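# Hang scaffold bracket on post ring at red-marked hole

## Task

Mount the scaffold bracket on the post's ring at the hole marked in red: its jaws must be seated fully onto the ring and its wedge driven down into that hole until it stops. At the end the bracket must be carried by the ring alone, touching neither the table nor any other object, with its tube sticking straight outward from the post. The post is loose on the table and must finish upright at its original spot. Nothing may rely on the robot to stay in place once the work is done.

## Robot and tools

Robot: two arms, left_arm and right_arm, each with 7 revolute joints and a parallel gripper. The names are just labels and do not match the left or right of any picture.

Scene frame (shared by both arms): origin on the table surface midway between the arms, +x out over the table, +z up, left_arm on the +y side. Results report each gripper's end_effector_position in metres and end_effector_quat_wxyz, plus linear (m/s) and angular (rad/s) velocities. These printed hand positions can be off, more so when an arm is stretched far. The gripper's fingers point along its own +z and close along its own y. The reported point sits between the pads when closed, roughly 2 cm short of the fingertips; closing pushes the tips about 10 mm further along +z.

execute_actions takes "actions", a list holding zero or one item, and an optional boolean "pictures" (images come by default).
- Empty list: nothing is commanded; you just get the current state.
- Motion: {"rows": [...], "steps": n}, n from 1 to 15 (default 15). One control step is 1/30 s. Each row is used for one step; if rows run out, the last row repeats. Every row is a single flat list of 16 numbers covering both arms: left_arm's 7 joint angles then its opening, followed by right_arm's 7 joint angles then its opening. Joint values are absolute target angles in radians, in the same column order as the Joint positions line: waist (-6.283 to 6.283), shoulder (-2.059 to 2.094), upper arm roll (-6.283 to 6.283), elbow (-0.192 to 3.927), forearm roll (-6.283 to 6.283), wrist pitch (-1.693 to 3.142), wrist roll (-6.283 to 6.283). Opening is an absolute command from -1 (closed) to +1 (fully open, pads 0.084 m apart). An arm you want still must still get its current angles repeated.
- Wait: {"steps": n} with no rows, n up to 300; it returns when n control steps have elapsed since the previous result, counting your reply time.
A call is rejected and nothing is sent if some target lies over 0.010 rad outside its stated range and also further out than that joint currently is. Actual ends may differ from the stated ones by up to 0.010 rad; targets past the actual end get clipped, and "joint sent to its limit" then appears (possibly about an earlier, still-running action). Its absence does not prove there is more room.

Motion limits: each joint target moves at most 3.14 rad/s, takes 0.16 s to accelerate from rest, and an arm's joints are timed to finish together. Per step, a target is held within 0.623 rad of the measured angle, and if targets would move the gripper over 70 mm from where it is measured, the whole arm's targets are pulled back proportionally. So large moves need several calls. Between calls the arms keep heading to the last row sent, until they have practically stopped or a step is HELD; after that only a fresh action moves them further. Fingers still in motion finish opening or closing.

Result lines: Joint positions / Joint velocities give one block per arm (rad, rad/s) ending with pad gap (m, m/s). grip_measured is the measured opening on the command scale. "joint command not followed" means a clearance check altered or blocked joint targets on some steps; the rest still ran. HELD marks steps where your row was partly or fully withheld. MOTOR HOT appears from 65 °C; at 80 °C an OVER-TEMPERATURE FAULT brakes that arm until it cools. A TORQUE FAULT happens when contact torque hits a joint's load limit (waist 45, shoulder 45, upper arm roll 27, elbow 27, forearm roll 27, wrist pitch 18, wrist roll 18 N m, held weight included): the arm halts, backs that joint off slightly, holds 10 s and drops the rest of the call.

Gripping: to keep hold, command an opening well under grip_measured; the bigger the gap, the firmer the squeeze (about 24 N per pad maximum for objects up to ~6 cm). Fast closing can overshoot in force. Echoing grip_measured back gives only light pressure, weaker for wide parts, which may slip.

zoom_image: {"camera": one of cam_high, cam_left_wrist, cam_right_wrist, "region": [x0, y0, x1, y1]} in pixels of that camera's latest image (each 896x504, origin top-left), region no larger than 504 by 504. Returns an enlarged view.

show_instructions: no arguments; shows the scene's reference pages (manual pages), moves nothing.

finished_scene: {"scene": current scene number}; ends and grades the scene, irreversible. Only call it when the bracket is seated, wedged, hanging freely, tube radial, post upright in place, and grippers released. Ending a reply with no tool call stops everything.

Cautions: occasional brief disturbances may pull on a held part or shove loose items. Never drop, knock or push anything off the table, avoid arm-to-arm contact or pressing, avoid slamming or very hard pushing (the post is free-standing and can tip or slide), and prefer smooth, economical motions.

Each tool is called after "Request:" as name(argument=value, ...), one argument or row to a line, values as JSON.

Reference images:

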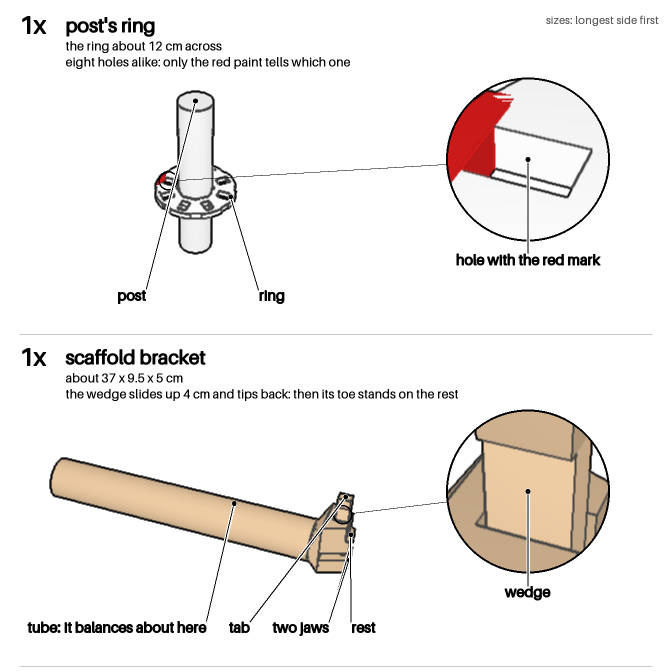

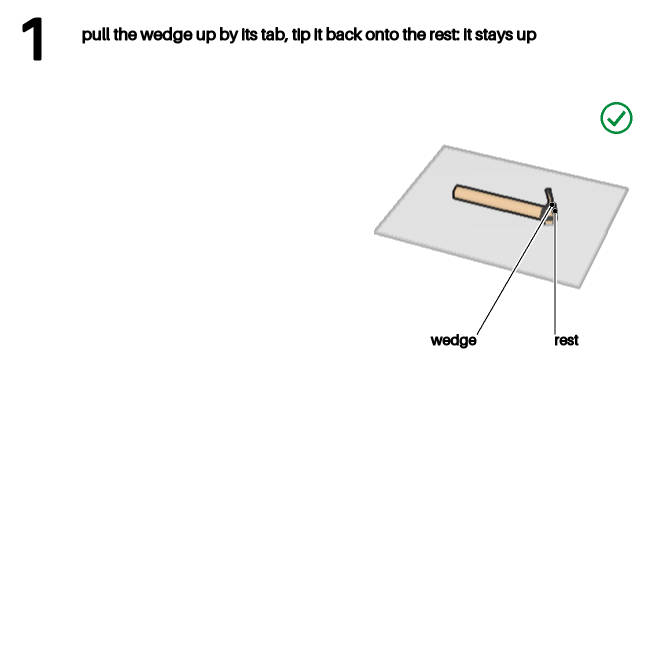

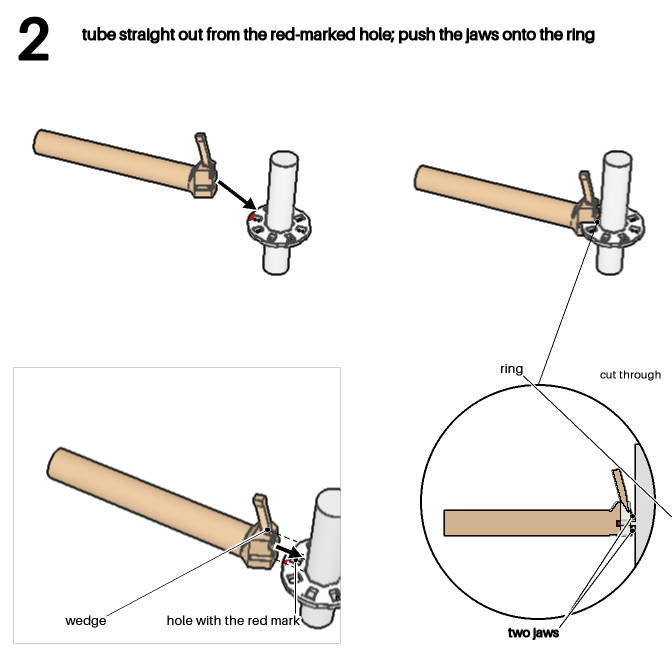

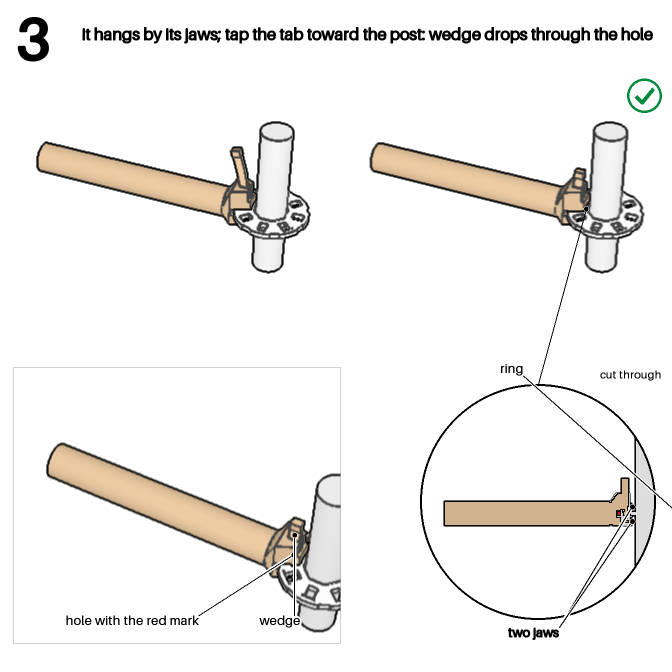

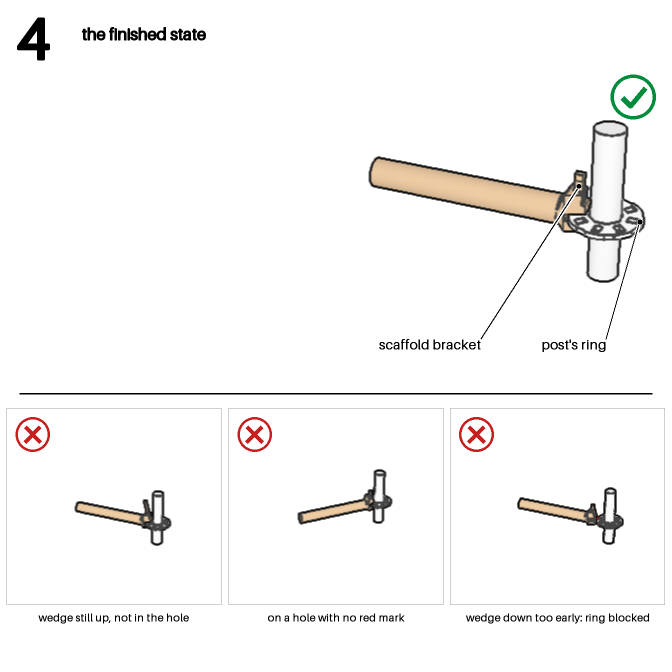

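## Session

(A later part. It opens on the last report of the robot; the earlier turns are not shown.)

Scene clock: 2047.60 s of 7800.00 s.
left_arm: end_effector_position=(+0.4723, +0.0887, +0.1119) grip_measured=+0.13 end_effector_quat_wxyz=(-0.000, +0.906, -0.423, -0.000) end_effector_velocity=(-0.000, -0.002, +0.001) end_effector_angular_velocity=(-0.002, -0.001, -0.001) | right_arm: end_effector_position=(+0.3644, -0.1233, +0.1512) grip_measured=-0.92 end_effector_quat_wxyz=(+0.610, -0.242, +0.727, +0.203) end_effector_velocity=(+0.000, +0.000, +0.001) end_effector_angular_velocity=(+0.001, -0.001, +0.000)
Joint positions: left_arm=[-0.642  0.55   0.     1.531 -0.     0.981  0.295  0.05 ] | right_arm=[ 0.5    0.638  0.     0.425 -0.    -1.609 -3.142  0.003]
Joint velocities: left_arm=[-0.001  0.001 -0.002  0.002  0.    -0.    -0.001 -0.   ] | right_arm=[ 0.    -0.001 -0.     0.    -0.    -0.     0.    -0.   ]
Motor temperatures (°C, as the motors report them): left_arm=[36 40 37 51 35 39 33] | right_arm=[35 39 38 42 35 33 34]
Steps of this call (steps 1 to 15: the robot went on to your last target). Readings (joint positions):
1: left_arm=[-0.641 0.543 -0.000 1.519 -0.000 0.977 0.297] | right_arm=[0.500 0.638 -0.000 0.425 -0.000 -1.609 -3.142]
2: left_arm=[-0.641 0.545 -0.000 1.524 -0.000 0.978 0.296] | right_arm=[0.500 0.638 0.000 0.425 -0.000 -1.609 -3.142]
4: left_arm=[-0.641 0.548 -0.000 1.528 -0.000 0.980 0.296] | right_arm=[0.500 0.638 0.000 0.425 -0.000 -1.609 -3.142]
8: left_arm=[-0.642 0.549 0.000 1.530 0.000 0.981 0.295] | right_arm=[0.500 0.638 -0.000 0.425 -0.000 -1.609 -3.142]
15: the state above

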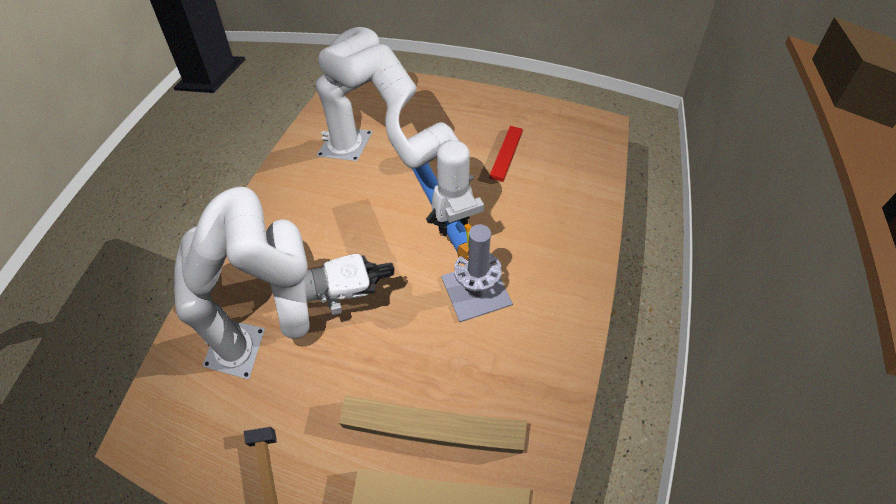

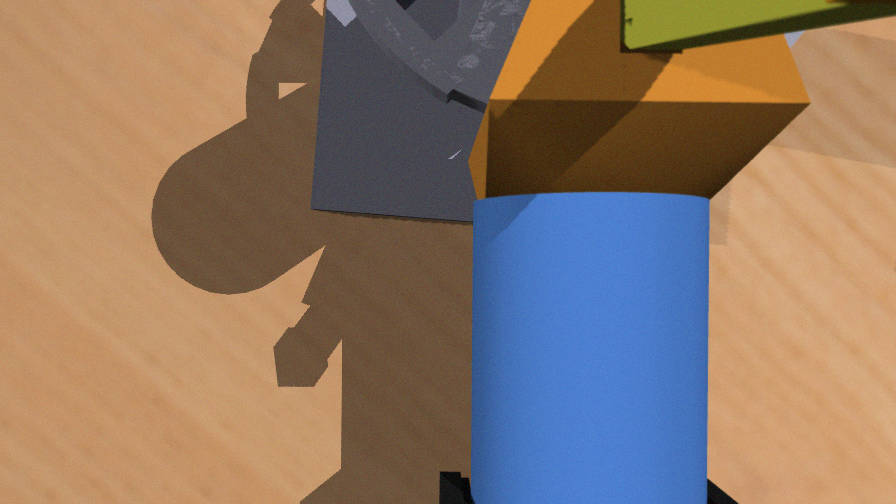

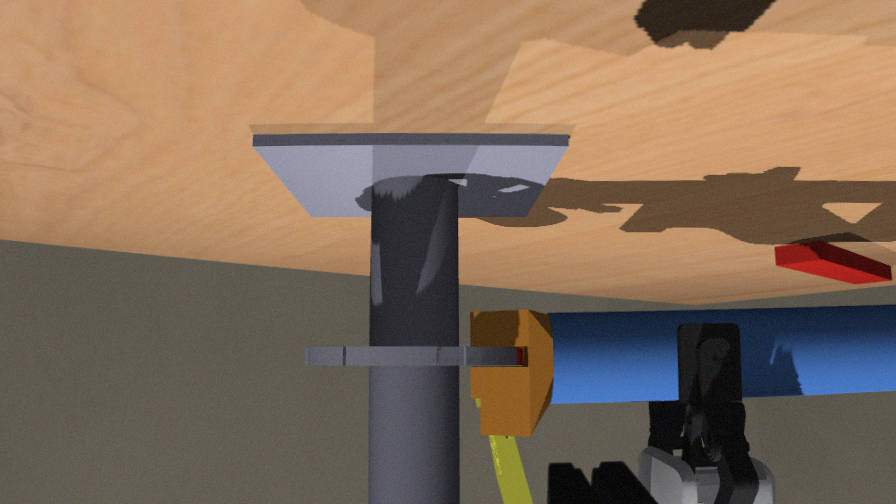

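Request:
execute_actions(
  actions=[
    {"rows": [[-0.6419,0.5512,0,1.5335,0,0.9823,0.2952,-1,0.5,0.6376,0,0.4248,0,-1.609,-3.1416,-0.9],[-0.6419,0.5512,0,1.5335,0,0.9823,0.2952,-1,0.5,0.6376,0,0.4248,0,-1.609,-3.1416,-0.9],[-0.6421,0.5524,0,1.5354,0,0.983,0.295,-1,0.5,0.6376,0,0.4248,0,-1.609,-3.1416,-0.9],[-0.6421,0.5524,0,1.5354,0,0.983,0.295,-1,0.5,0.6376,0,0.4248,0,-1.609,-3.1416,-0.9],[-0.6423,0.5536,0,1.5374,0,0.9838,0.2948,-1,0.5,0.6376,0,0.4248,0,-1.609,-3.1416,-0.9],[-0.6423,0.5536,0,1.5374,0,0.9838,0.2948,-1,0.5,0.6376,0,0.4248,0,-1.609,-3.1416,-0.9],[-0.6425,0.5548,0,1.5393,0,0.9845,0.2946,-1,0.5,0.6376,0,0.4248,0,-1.609,-3.1416,-0.9]], "steps": 15},
  ],
  pictures=false,
)

Request:
execute_actions(
  actions=[
    {"steps": 10},
  ],
)

Request:
zoom_image(
  camera="cam_right_wrist",
  region=[440, 310, 620, 410],
)

Scene clock: 2059.73 s of 7800.00 s.
left_arm: end_effector_position=(+0.4733, +0.0875, +0.1120) grip_measured=+0.13 end_effector_quat_wxyz=(-0.000, +0.906, -0.423, -0.000) end_effector_velocity=(+0.001, +0.000, +0.001) end_effector_angular_velocity=(-0.000, -0.002, +0.002) | right_arm: end_effector_position=(+0.3644, -0.1233, +0.1512) grip_measured=-0.92 end_effector_quat_wxyz=(+0.610, -0.242, +0.727, +0.203) end_effector_velocity=(-0.001, +0.001, +0.000) end_effector_angular_velocity=(+0.002, +0.001, +0.002)
Joint positions: left_arm=[-0.642  0.555 -0.     1.539 -0.     0.984  0.295  0.05 ] | right_arm=[ 0.5    0.638 -0.     0.425 -0.    -1.609 -3.142  0.003]
Joint velocities: left_arm=[-0.     0.001  0.001  0.003 -0.     0.001 -0.001  0.   ] | right_arm=[ 0.002 -0.     0.001  0.    -0.    -0.     0.002 -0.   ]
Motor temperatures (°C, as the motors report them): left_arm=[36 40 37 51 35 39 33] | right_arm=[35 39 38 42 35 33 34]
Steps of this call (steps 1 to 15: the robot went on to your last target; steps 16 to 90: nothing new was sent; then 8.63 s passed at rest; steps 91 to 105: all 15 steps of this action). Readings (joint positions):
91: left_arm=[-0.642 0.550 0.000 1.532 0.000 0.982 0.295] | right_arm=[0.500 0.638 0.000 0.425 -0.000 -1.609 -3.142]
92: left_arm=[-0.642 0.550 0.000 1.532 0.000 0.982 0.295] | right_arm=[0.500 0.638 0.000 0.425 -0.000 -1.609 -3.142]
94: left_arm=[-0.642 0.551 0.000 1.533 0.000 0.982 0.295] | right_arm=[0.500 0.638 -0.000 0.425 0.000 -1.609 -3.142]
98: left_arm=[-0.642 0.553 -0.000 1.537 -0.000 0.984 0.295] | right_arm=[0.500 0.638 0.000 0.425 -0.000 -1.609 -3.142]
105: the state above

Scene clock: 2060.07 s of 7800.00 s.
left_arm: end_effector_position=(+0.4733, +0.0874, +0.1120) grip_measured=+0.13 end_effector_quat_wxyz=(+0.000, +0.906, -0.423, -0.000) end_effector_velocity=(-0.001, +0.000, -0.001) end_effector_angular_velocity=(+0.001, +0.002, +0.000) | right_arm: end_effector_position=(+0.3644, -0.1233, +0.1512) grip_measured=-0.92 end_effector_quat_wxyz=(+0.610, -0.242, +0.727, +0.203) end_effector_velocity=(-0.000, +0.001, -0.000) end_effector_angular_velocity=(+0.000, +0.001, +0.002)
Joint positions: left_arm=[-0.643  0.555 -0.     1.539 -0.     0.985  0.295  0.05 ] | right_arm=[ 0.5    0.638 -0.     0.425  0.    -1.609 -3.142  0.003]
Joint velocities: left_arm=[-0.     0.    -0.    -0.002  0.    -0.    -0.001 -0.   ] | right_arm=[ 0.001  0.     0.     0.    -0.001  0.     0.    -0.   ]
Motor temperatures (°C, as the motors report them): left_arm=[36 40 37 51 35 39 33] | right_arm=[35 39 38 42 35 33 34]
Steps of this call (steps 1 to 10: the robot went on to your last target). Readings (joint positions):
1: left_arm=[-0.642 0.555 0.000 1.539 0.000 0.984 0.295] | right_arm=[0.500 0.638 -0.000 0.425 0.000 -1.609 -3.142]
2: left_arm=[-0.642 0.555 0.000 1.539 0.000 0.984 0.295] | right_arm=[0.500 0.638 -0.000 0.425 -0.000 -1.609 -3.142]
4: left_arm=[-0.642 0.555 0.000 1.539 0.000 0.984 0.295] | right_arm=[0.500 0.638 0.000 0.425 0.000 -1.609 -3.142]
8: left_arm=[-0.642 0.555 -0.000 1.539 -0.000 0.984 0.295] | right_arm=[0.500 0.638 -0.000 0.425 -0.000 -1.609 -3.142]
10: the state above

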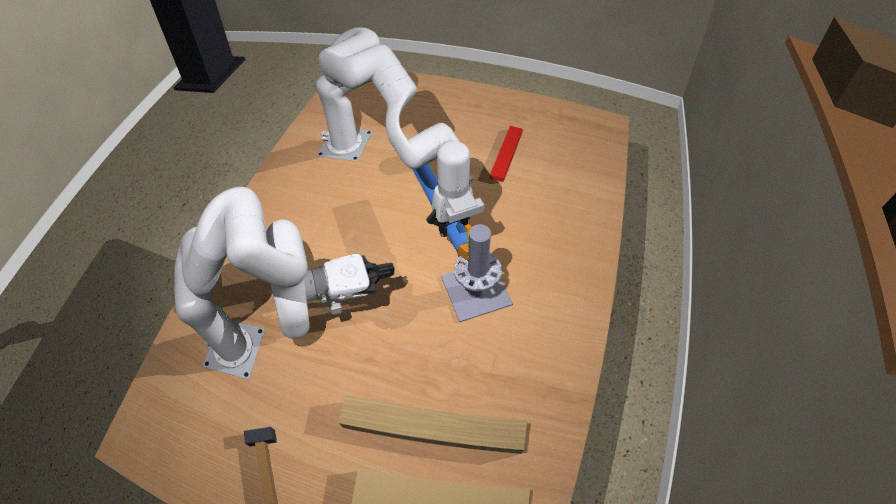

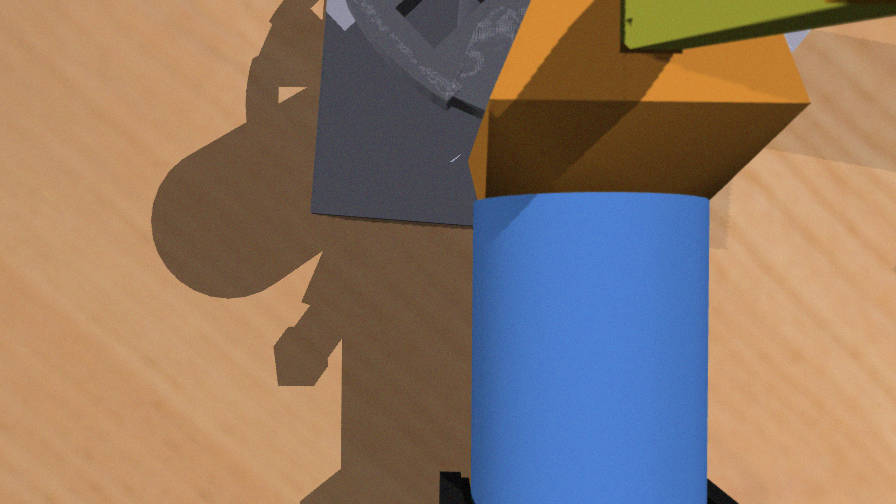

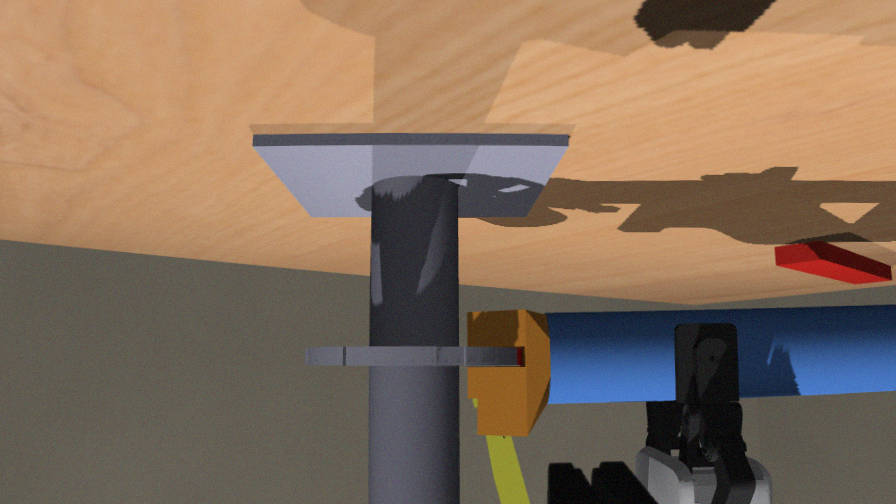

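Region (440, 310, 620, 410) of cam_right_wrist's 896x504 image, scaled by 2.800, with more detail than that image has.

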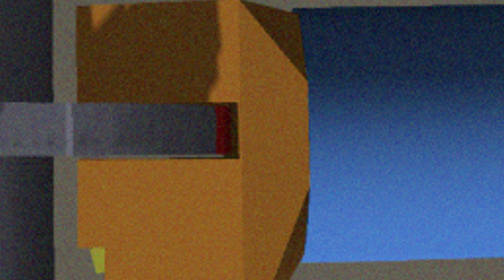

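Request:
execute_actions(
  actions=[
    {"rows": [[-0.6427,0.5559,0,1.5411,0,0.9852,0.2944,-1,0.5,0.6376,0,0.4248,0,-1.609,-3.1416,-0.9],[-0.6427,0.5559,0,1.5411,0,0.9852,0.2944,-1,0.5,0.6376,0,0.4248,0,-1.609,-3.1416,-0.9],[-0.6428,0.557,0,1.5428,0,0.9858,0.2943,-1,0.5,0.6376,0,0.4248,0,-1.609,-3.1416,-0.9],[-0.6428,0.557,0,1.5428,0,0.9858,0.2943,-1,0.5,0.6376,0,0.4248,0,-1.609,-3.1416,-0.9],[-0.643,0.558,0,1.5445,0,0.9865,0.2941,-1,0.5,0.6376,0,0.4248,0,-1.609,-3.1416,-0.9]], "steps": 15},
  ],
  pictures=false,
)

Request:
execute_actions(
  actions=[
    {"steps": 10},
  ],
)

Request:
zoom_image(
  camera="cam_right_wrist",
  region=[440, 310, 620, 410],
)

Scene clock: 2072.30 s of 7800.00 s.
left_arm: end_effector_position=(+0.4736, +0.0872, +0.1115) grip_measured=+0.13 end_effector_quat_wxyz=(-0.000, +0.906, -0.423, -0.001) end_effector_velocity=(+0.000, -0.000, -0.001) end_effector_angular_velocity=(+0.000, -0.000, +0.000) | right_arm: end_effector_position=(+0.3644, -0.1233, +0.1512) grip_measured=-0.92 end_effector_quat_wxyz=(+0.610, -0.242, +0.727, +0.203) end_effector_velocity=(+0.000, -0.001, -0.000) end_effector_angular_velocity=(-0.001, +0.000, -0.002)
Joint positions: left_arm=[-0.643  0.558  0.     1.544  0.     0.988  0.294  0.05 ] | right_arm=[ 0.5    0.638  0.     0.425  0.    -1.609 -3.142  0.003]
Joint velocities: left_arm=[-0.001  0.002  0.     0.001  0.    -0.001 -0.001 -0.   ] | right_arm=[-0.001  0.    -0.    -0.     0.     0.    -0.    -0.   ]
Motor temperatures (°C, as the motors report them): left_arm=[36 40 37 51 35 39 33] | right_arm=[35 39 38 42 35 33 34]
Steps of this call (steps 1 to 15: the robot went on to your last target; steps 16 to 90: nothing new was sent; then 8.73 s passed at rest; steps 91 to 105: all 15 steps of this action). Readings (joint positions):
91: left_arm=[-0.643 0.555 0.000 1.539 0.000 0.985 0.295] | right_arm=[0.500 0.638 -0.000 0.425 -0.000 -1.609 -3.142]
92: left_arm=[-0.643 0.555 0.000 1.540 0.000 0.985 0.295] | right_arm=[0.500 0.638 -0.000 0.425 -0.000 -1.609 -3.142]
94: left_arm=[-0.643 0.556 0.000 1.541 0.000 0.986 0.294] | right_arm=[0.500 0.638 -0.000 0.425 0.000 -1.609 -3.142]
98: left_arm=[-0.643 0.557 0.000 1.543 0.000 0.987 0.294] | right_arm=[0.500 0.638 -0.000 0.425 0.000 -1.609 -3.142]
105: the state above

Scene clock: 2072.63 s of 7800.00 s.
left_arm: end_effector_position=(+0.4737, +0.0871, +0.1116) grip_measured=+0.13 end_effector_quat_wxyz=(-0.000, +0.906, -0.423, -0.001) end_effector_velocity=(+0.000, -0.001, +0.001) end_effector_angular_velocity=(-0.001, -0.002, -0.001) | right_arm: end_effector_position=(+0.3644, -0.1233, +0.1512) grip_measured=-0.92 end_effector_quat_wxyz=(+0.610, -0.242, +0.727, +0.203) end_effector_velocity=(+0.000, -0.000, -0.000) end_effector_angular_velocity=(-0.001, +0.000, -0.001)
Joint positions: left_arm=[-0.643  0.558  0.     1.544  0.     0.987  0.294  0.05 ] | right_arm=[ 0.5    0.638 -0.     0.425 -0.    -1.609 -3.142  0.003]
Joint velocities: left_arm=[-0.001  0.    -0.001  0.001  0.    -0.001 -0.     0.   ] | right_arm=[-0.001  0.001 -0.     0.    -0.     0.    -0.001 -0.   ]
Motor temperatures (°C, as the motors report them): left_arm=[36 40 37 51 35 39 33] | right_arm=[35 39 38 42 35 33 34]
Steps of this call (steps 1 to 10: the robot went on to your last target). Readings (joint positions):
1: left_arm=[-0.643 0.558 0.000 1.544 0.000 0.987 0.294] | right_arm=[0.500 0.638 0.000 0.425 -0.000 -1.609 -3.142]
2: left_arm=[-0.643 0.558 0.000 1.544 0.000 0.987 0.294] | right_arm=[0.500 0.638 -0.000 0.425 -0.000 -1.609 -3.142]
4: left_arm=[-0.643 0.558 0.000 1.544 0.000 0.987 0.294] | right_arm=[0.500 0.638 -0.000 0.425 0.000 -1.609 -3.142]
8: left_arm=[-0.643 0.558 0.000 1.544 0.000 0.987 0.294] | right_arm=[0.500 0.638 0.000 0.425 -0.000 -1.609 -3.142]
10: the state above

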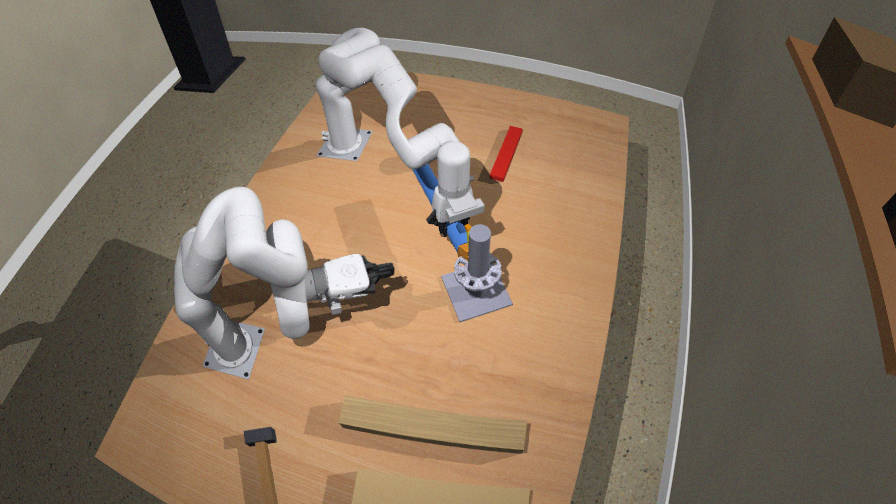

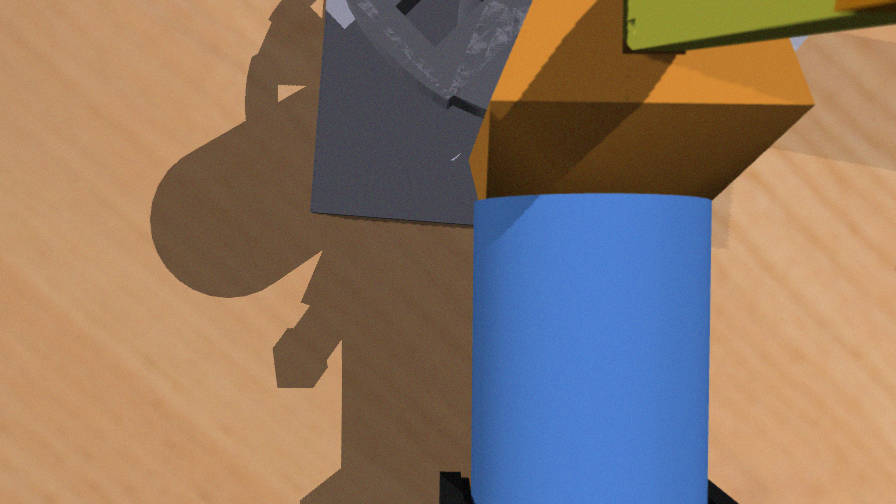

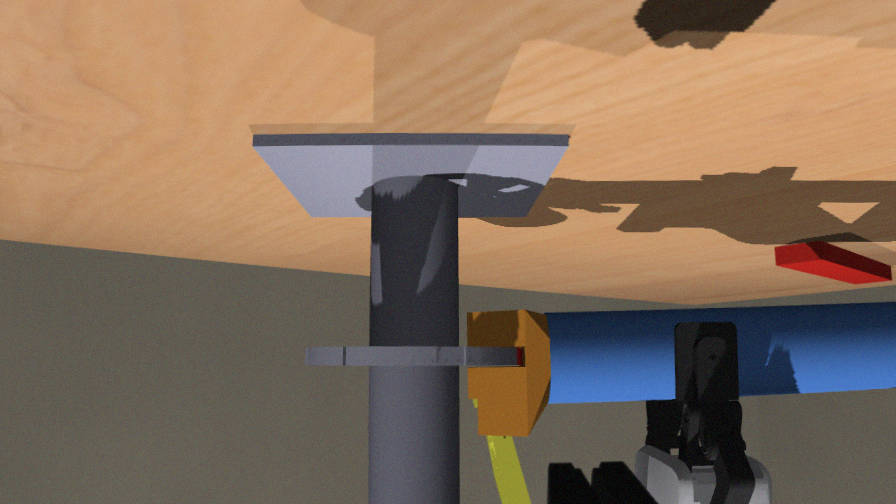

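Region (440, 310, 620, 410) of cam_right_wrist's 896x504 image, scaled by 2.800, with more detail than that image has.

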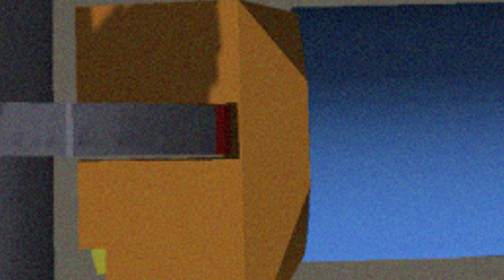

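Request:
execute_actions(
  actions=[
    {"rows": [[-0.6427,0.5562,0,1.5412,0,0.9852,0.2944,-1,0.5,0.6376,0,0.4248,0,-1.609,-3.1416,-0.9],[-0.6427,0.5567,0,1.5408,0,0.9843,0.2944,-0.8,0.5,0.6376,0,0.4248,0,-1.609,-3.1416,-0.9],[-0.6427,0.5572,0,1.5404,0,0.9834,0.2944,-0.6,0.5,0.6376,0,0.4248,0,-1.609,-3.1416,-0.9],[-0.6427,0.5577,0,1.54,0,0.9825,0.2944,-0.4,0.5,0.6376,0,0.4248,0,-1.609,-3.1416,-0.9],[-0.6427,0.5582,0,1.5396,0,0.9816,0.2944,-0.25,0.5,0.6376,0,0.4248,0,-1.609,-3.1416,-0.9],[-0.6427,0.5588,0,1.5392,0,0.9807,0.2944,-0.12,0.5,0.6376,0,0.4248,0,-1.609,-3.1416,-0.9],[-0.6427,0.5588,0,1.5392,0,0.9807,0.2944,-0.03,0.5,0.6376,0,0.4248,0,-1.609,-3.1416,-0.9],[-0.6427,0.5588,0,1.5392,0,0.9807,0.2944,0.03,0.5,0.6376,0,0.4248,0,-1.609,-3.1416,-0.9],[-0.6427,0.5588,0,1.5392,0,0.9807,0.2944,0.07,0.5,0.6376,0,0.4248,0,-1.609,-3.1416,-0.9],[-0.6427,0.5588,0,1.5392,0,0.9807,0.2944,0.1,0.5,0.6376,0,0.4248,0,-1.609,-3.1416,-0.9],[-0.6427,0.5588,0,1.5392,0,0.9807,0.2944,0.12,0.5,0.6376,0,0.4248,0,-1.609,-3.1416,-0.9],[-0.6427,0.5588,0,1.5392,0,0.9807,0.2944,0.14,0.5,0.6376,0,0.4248,0,-1.609,-3.1416,-0.9],[-0.6427,0.5588,0,1.5392,0,0.9807,0.2944,0.16,0.5,0.6376,0,0.4248,0,-1.609,-3.1416,-0.9],[-0.6427,0.5588,0,1.5392,0,0.9807,0.2944,0.18,0.5,0.6376,0,0.4248,0,-1.609,-3.1416,-0.9],[-0.6427,0.5588,0,1.5392,0,0.9807,0.2944,0.2,0.5,0.6376,0,0.4248,0,-1.609,-3.1416,-0.9]], "steps": 15},
  ],
)

Scene clock: 2107.07 s of 7800.00 s.
left_arm: end_effector_position=(+0.4757, +0.0856, +0.1141) grip_measured=+0.18 end_effector_quat_wxyz=(+0.001, +0.906, -0.423, +0.005) end_effector_velocity=(+0.027, -0.017, +0.053) end_effector_angular_velocity=(-0.065, -0.101, -0.001) | right_arm: end_effector_position=(+0.3644, -0.1233, +0.1512) grip_measured=-0.92 end_effector_quat_wxyz=(+0.610, -0.242, +0.727, +0.203) end_effector_velocity=(+0.000, +0.000, +0.001) end_effector_angular_velocity=(+0.003, +0.000, +0.001)
Joint positions: left_arm=[-0.643  0.555 -0.     1.544 -0.     0.98   0.294  0.052] | right_arm=[ 0.5    0.638  0.     0.425 -0.    -1.609 -3.142  0.003]
Joint velocities: left_arm=[ 0.001 -0.047 -0.001  0.056  0.002 -0.016  0.     0.025] | right_arm=[-0.001 -0.001  0.     0.001 -0.002 -0.     0.002 -0.   ]
Motor temperatures (°C, as the motors report them): left_arm=[36 40 37 52 35 39 33] | right_arm=[35 39 38 42 35 33 34]
Steps of this call (steps 1 to 15: the robot went on to your last target; steps 16 to 90: nothing new was sent; then 30.93 s passed at rest; steps 91 to 105: all 15 steps of this action). Readings (joint positions):
91: left_arm=[-0.643 0.558 -0.000 1.545 -0.000 0.986 0.294] | right_arm=[0.500 0.638 -0.000 0.425 0.000 -1.609 -3.142]
92: left_arm=[-0.643 0.557 -0.000 1.544 -0.000 0.986 0.294] | right_arm=[0.500 0.638 0.000 0.425 -0.000 -1.609 -3.142]
94: left_arm=[-0.643 0.557 -0.000 1.543 -0.000 0.984 0.294] | right_arm=[0.500 0.638 0.000 0.425 -0.000 -1.609 -3.142]
98: left_arm=[-0.643 0.558 -0.001 1.540 -0.000 0.981 0.294] | right_arm=[0.500 0.638 0.000 0.425 -0.000 -1.609 -3.142]
105: the state above

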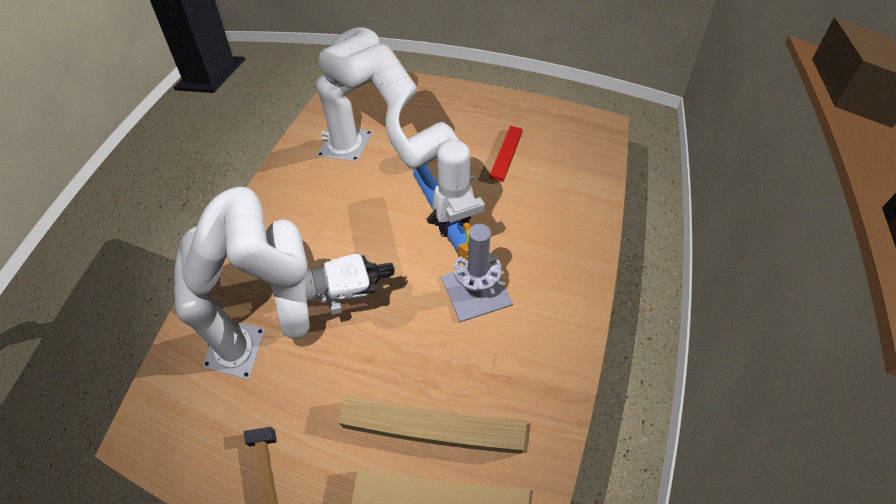

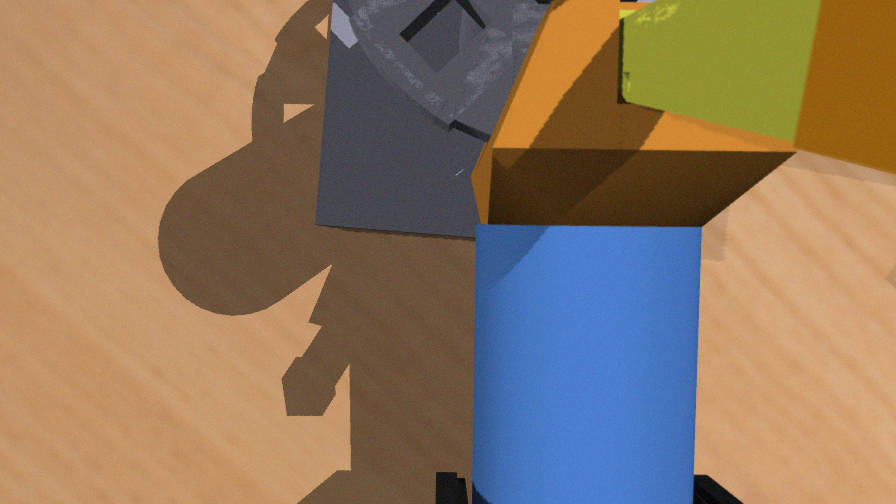

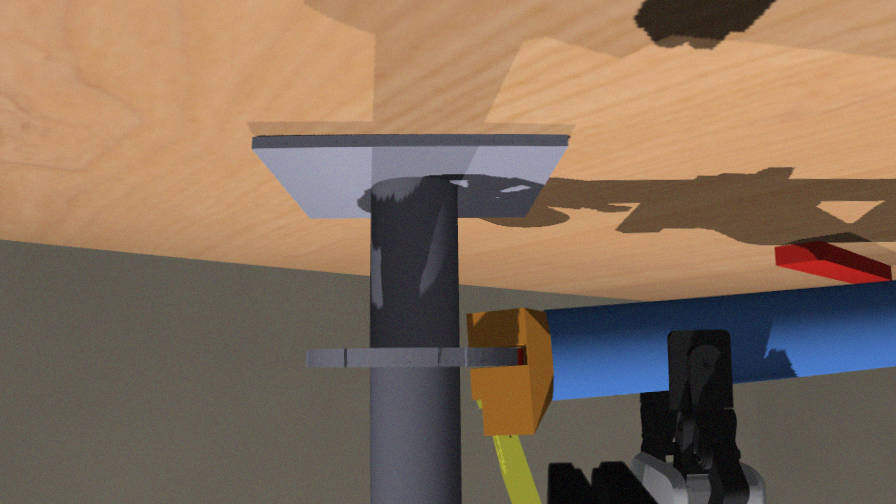

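Request:
execute_actions(
  actions=[
    {"rows": [[-0.6427,0.5588,0,1.5392,0,0.9807,0.2944,0.5,0.5,0.6376,0,0.4248,0,-1.609,-3.1416,-0.9]], "steps": 10},
  ],
)

Request:
zoom_image(
  camera="cam_right_wrist",
  region=[440, 310, 620, 410],
)

Scene clock: 2112.10 s of 7800.00 s.
left_arm: end_effector_position=(+0.4735, +0.0872, +0.1098) grip_measured=+0.49 end_effector_quat_wxyz=(-0.000, +0.906, -0.423, -0.000) end_effector_velocity=(+0.000, +0.001, -0.001) end_effector_angular_velocity=(+0.001, +0.001, +0.002) | right_arm: end_effector_position=(+0.3644, -0.1233, +0.1512) grip_measured=-0.92 end_effector_quat_wxyz=(+0.610, -0.242, +0.727, +0.203) end_effector_velocity=(-0.001, +0.001, +0.000) end_effector_angular_velocity=(+0.000, -0.000, +0.003)
Joint positions: left_arm=[-0.643  0.559  0.     1.539 -0.     0.981  0.294  0.065] | right_arm=[ 0.5    0.638  0.     0.425 -0.    -1.609 -3.142  0.003]
Joint velocities: left_arm=[ 0.002  0.     0.    -0.001 -0.    -0.    -0.     0.   ] | right_arm=[ 0.001  0.     0.001  0.    -0.001 -0.    -0.001 -0.   ]
Motor temperatures (°C, as the motors report them): left_arm=[36 40 37 51 35 39 33] | right_arm=[35 39 38 42 35 33 34]
Steps of this call (steps 1 to 15: the robot went on to your last target; steps 16 to 90: nothing new was sent; then 1.70 s passed at rest; steps 91 to 100: all 10 steps of this action). Readings (joint positions):
91: left_arm=[-0.643 0.559 -0.000 1.539 0.000 0.981 0.294] | right_arm=[0.500 0.638 -0.000 0.425 -0.000 -1.609 -3.142]
92: left_arm=[-0.643 0.559 -0.000 1.539 -0.000 0.981 0.294] | right_arm=[0.500 0.638 -0.000 0.425 0.000 -1.609 -3.142]
94: left_arm=[-0.643 0.559 0.000 1.539 0.000 0.981 0.294] | right_arm=[0.500 0.638 0.000 0.425 0.000 -1.609 -3.142]
98: left_arm=[-0.643 0.559 -0.000 1.539 -0.000 0.981 0.294] | right_arm=[0.500 0.638 -0.000 0.425 -0.000 -1.609 -3.142]
100: the state above

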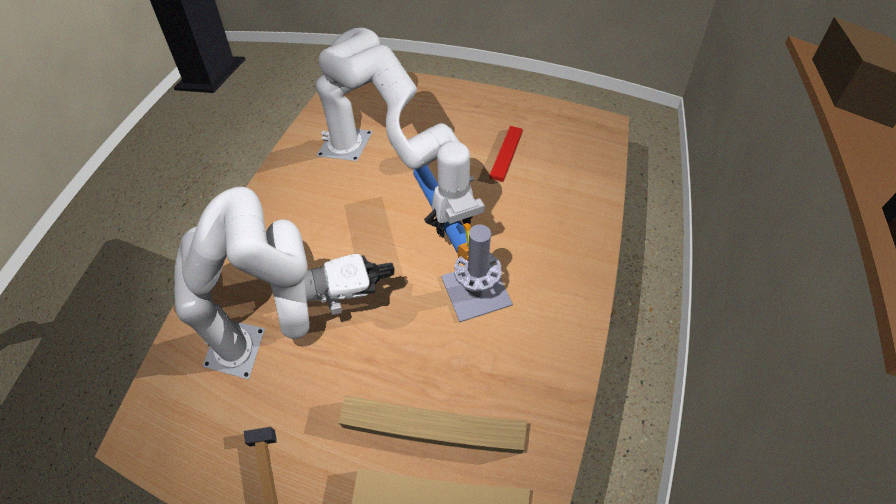

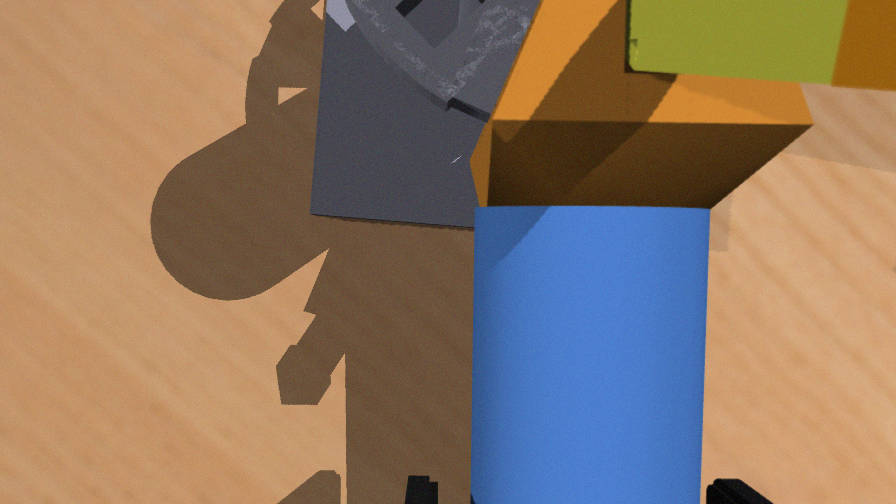

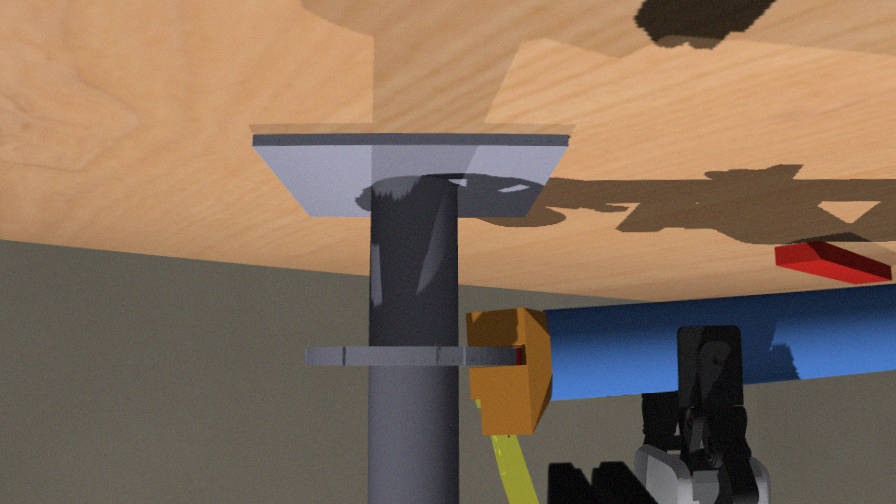

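Region (440, 310, 620, 410) of cam_right_wrist's 896x504 image, scaled by 2.800, with more detail than that image has.

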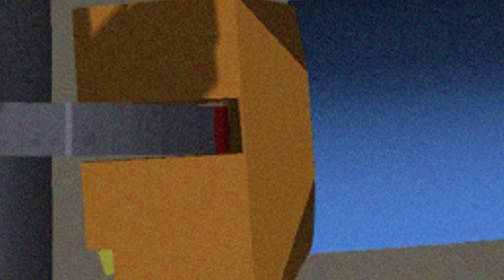

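Request:
execute_actions(
  actions=[
    {"rows": [[-0.6427,0.55,0,1.546,0,0.996,0.2944,0.7,0.5,0.62,0,0.4248,0,-1.609,-3.1416,-0.9],[-0.6427,0.535,0,1.556,0,1.015,0.2944,0.7,0.5,0.6,0,0.4248,0,-1.609,-3.1416,-0.9],[-0.644,0.52,0,1.562,0,1.02,0.293,0.7,0.5,0.58,0,0.4248,0,-1.609,-3.1416,-0.9],[-0.646,0.50,0,1.562,0,1.01,0.291,0.7,0.5,0.56,0,0.4248,0,-1.609,-3.1416,-0.9],[-0.649,0.48,0,1.558,0,0.99,0.288,0.7,0.5,0.54,0,0.4248,0,-1.609,-3.1416,-0.9],[-0.652,0.46,0,1.552,0,0.965,0.285,0.7,0.5,0.52,0,0.4248,0,-1.609,-3.1416,-0.9],[-0.655,0.44,0,1.545,0,0.94,0.282,0.7,0.5,0.5,0,0.4248,0,-1.609,-3.1416,-0.9],[-0.657,0.42,0,1.539,0,0.915,0.28,0.7,0.5,0.48,0,0.4248,0,-1.609,-3.1416,-0.9],[-0.659,0.405,0,1.533,0,0.895,0.278,0.7,0.5,0.465,0,0.4248,0,-1.609,-3.1416,-0.9],[-0.661,0.3892,0,1.5284,0,0.8774,0.2761,0.7,0.5,0.45,0,0.4248,0,-1.609,-3.1416,-0.9],[-0.661,0.3892,0,1.5284,0,0.8774,0.2761,0.4,0.5,0.45,0,0.4248,0,-1.609,-3.1416,-0.9],[-0.661,0.3892,0,1.5284,0,0.8774,0.2761,0.0,0.5,0.45,0,0.4248,0,-1.609,-3.1416,-0.9],[-0.661,0.3892,0,1.5284,0,0.8774,0.2761,-0.5,0.5,0.45,0,0.4248,0,-1.609,-3.1416,-0.9],[-0.661,0.3892,0,1.5284,0,0.8774,0.2761,-1,0.5,0.45,0,0.4248,0,-1.609,-3.1416,-0.9]], "steps": 15},
  ],
  pictures=false,
)

Request:
execute_actions(
  actions=[
    {"steps": 20},
  ],
)

Scene clock: 2162.70 s of 7800.00 s.
left_arm: end_effector_position=(+0.4983, +0.0567, +0.2200) grip_measured=+0.00 end_effector_quat_wxyz=(+0.020, +0.899, -0.420, +0.124) end_effector_velocity=(+0.006, -0.003, +0.023) end_effector_angular_velocity=(-0.057, -0.085, +0.015) | right_arm: end_effector_position=(+0.3749, -0.1155, +0.2396) grip_measured=-0.92 end_effector_quat_wxyz=(+0.673, -0.222, +0.669, +0.224) end_effector_velocity=(-0.002, -0.000, +0.032) end_effector_angular_velocity=(+0.036, -0.044, +0.002)
Joint positions: left_arm=[-0.661  0.394 -0.001  1.534 -0.     0.887  0.277  0.044] | right_arm=[ 0.5    0.457 -0.     0.425 -0.    -1.609 -3.142  0.003]
Joint velocities: left_arm=[-0.007 -0.064  0.01  -0.067  0.    -0.106 -0.013 -0.196] | right_arm=[ 0.001 -0.076  0.001 -0.014 -0.     0.005  0.001  0.   ]
Motor temperatures (°C, as the motors report them): left_arm=[36 39 37 48 35 39 33] | right_arm=[35 39 38 42 35 33 34]
Steps of this call (steps 1 to 15: the robot went on to your last target; steps 16 to 90: nothing new was sent; then 47.10 s passed at rest; steps 91 to 105: all 15 steps of this action). Readings (joint positions):
91: left_arm=[-0.643 0.559 -0.000 1.539 0.000 0.981 0.294] | right_arm=[0.500 0.637 0.000 0.425 0.000 -1.609 -3.142]
92: left_arm=[-0.643 0.558 0.000 1.540 -0.000 0.985 0.294] | right_arm=[0.500 0.635 0.000 0.424 0.000 -1.609 -3.142]
94: left_arm=[-0.643 0.546 0.000 1.546 -0.000 1.001 0.294] | right_arm=[0.500 0.615 0.000 0.424 0.000 -1.609 -3.142]
98: left_arm=[-0.648 0.485 0.001 1.555 0.000 0.981 0.288] | right_arm=[0.500 0.546 -0.000 0.425 0.000 -1.609 -3.142]
105: the state above

Scene clock: 2163.37 s of 7800.00 s.
left_arm: end_effector_position=(+0.4990, +0.0565, +0.2219) grip_measured=-1.00 end_effector_quat_wxyz=(+0.021, +0.898, -0.419, +0.129) end_effector_velocity=(-0.001, -0.001, +0.000) end_effector_angular_velocity=(-0.000, +0.000, -0.001) | right_arm: end_effector_position=(+0.3749, -0.1154, +0.2429) grip_measured=-0.92 end_effector_quat_wxyz=(+0.675, -0.222, +0.667, +0.225) end_effector_velocity=(+0.000, +0.000, +0.000) end_effector_angular_velocity=(-0.000, -0.001, -0.000)
Joint positions: left_arm=[-0.661  0.389  0.     1.528 -0.     0.877  0.276  0.   ] | right_arm=[ 0.5    0.45   0.     0.425  0.    -1.609 -3.142  0.003]
Joint velocities: left_arm=[-0.    -0.001 -0.001 -0.001  0.    -0.    -0.     0.   ] | right_arm=[ 0.    -0.     0.     0.     0.    -0.    -0.001  0.   ]
Motor temperatures (°C, as the motors report them): left_arm=[36 39 37 48 35 39 33] | right_arm=[35 39 38 42 35 33 34]
Steps of this call (steps 1 to 15: the robot went on to your last target; steps 16 to 20: nothing new was sent). Readings (joint positions):
1: left_arm=[-0.661 0.393 -0.000 1.531 -0.000 0.884 0.277] | right_arm=[0.500 0.455 -0.000 0.425 -0.000 -1.609 -3.142]
2: left_arm=[-0.661 0.393 -0.000 1.529 -0.000 0.882 0.277] | right_arm=[0.500 0.454 0.000 0.425 -0.000 -1.609 -3.142]
4: left_arm=[-0.661 0.393 0.000 1.527 -0.000 0.880 0.276] | right_arm=[0.500 0.452 0.000 0.424 -0.000 -1.609 -3.142]
8: left_arm=[-0.661 0.391 0.000 1.528 -0.000 0.878 0.276] | right_arm=[0.500 0.451 0.000 0.425 0.000 -1.609 -3.142]
20: the state above
All arms were judged still, so your last target was given up. Only a new action makes them travel on or press farther. Fingers that are still opening or closing keep moving.

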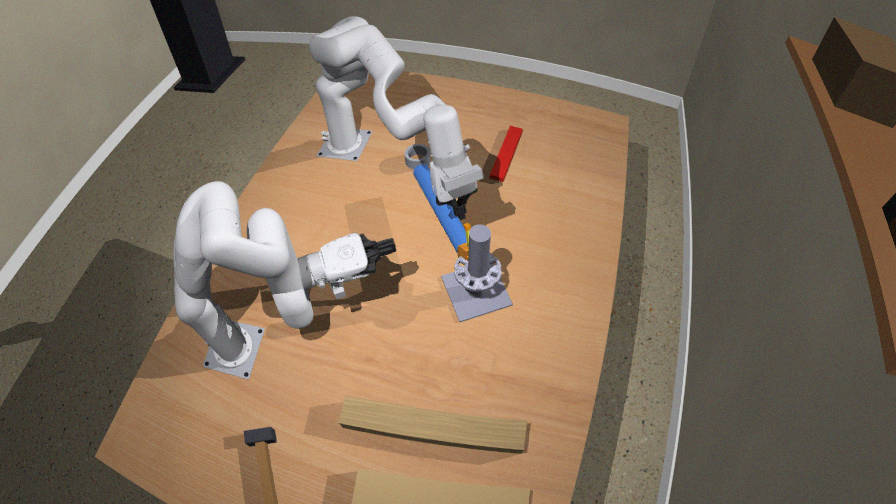

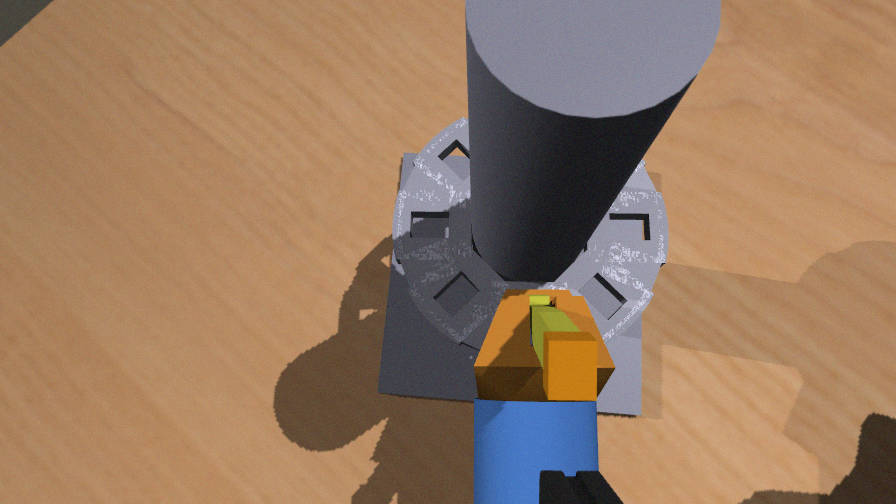

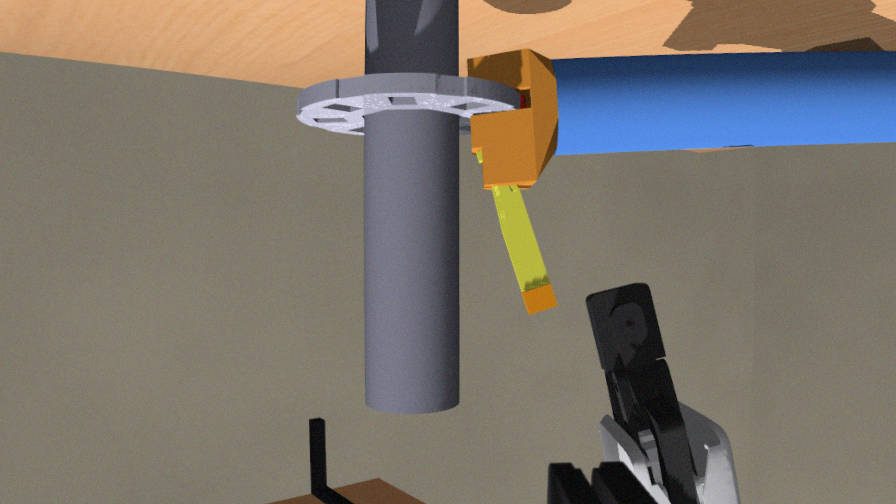

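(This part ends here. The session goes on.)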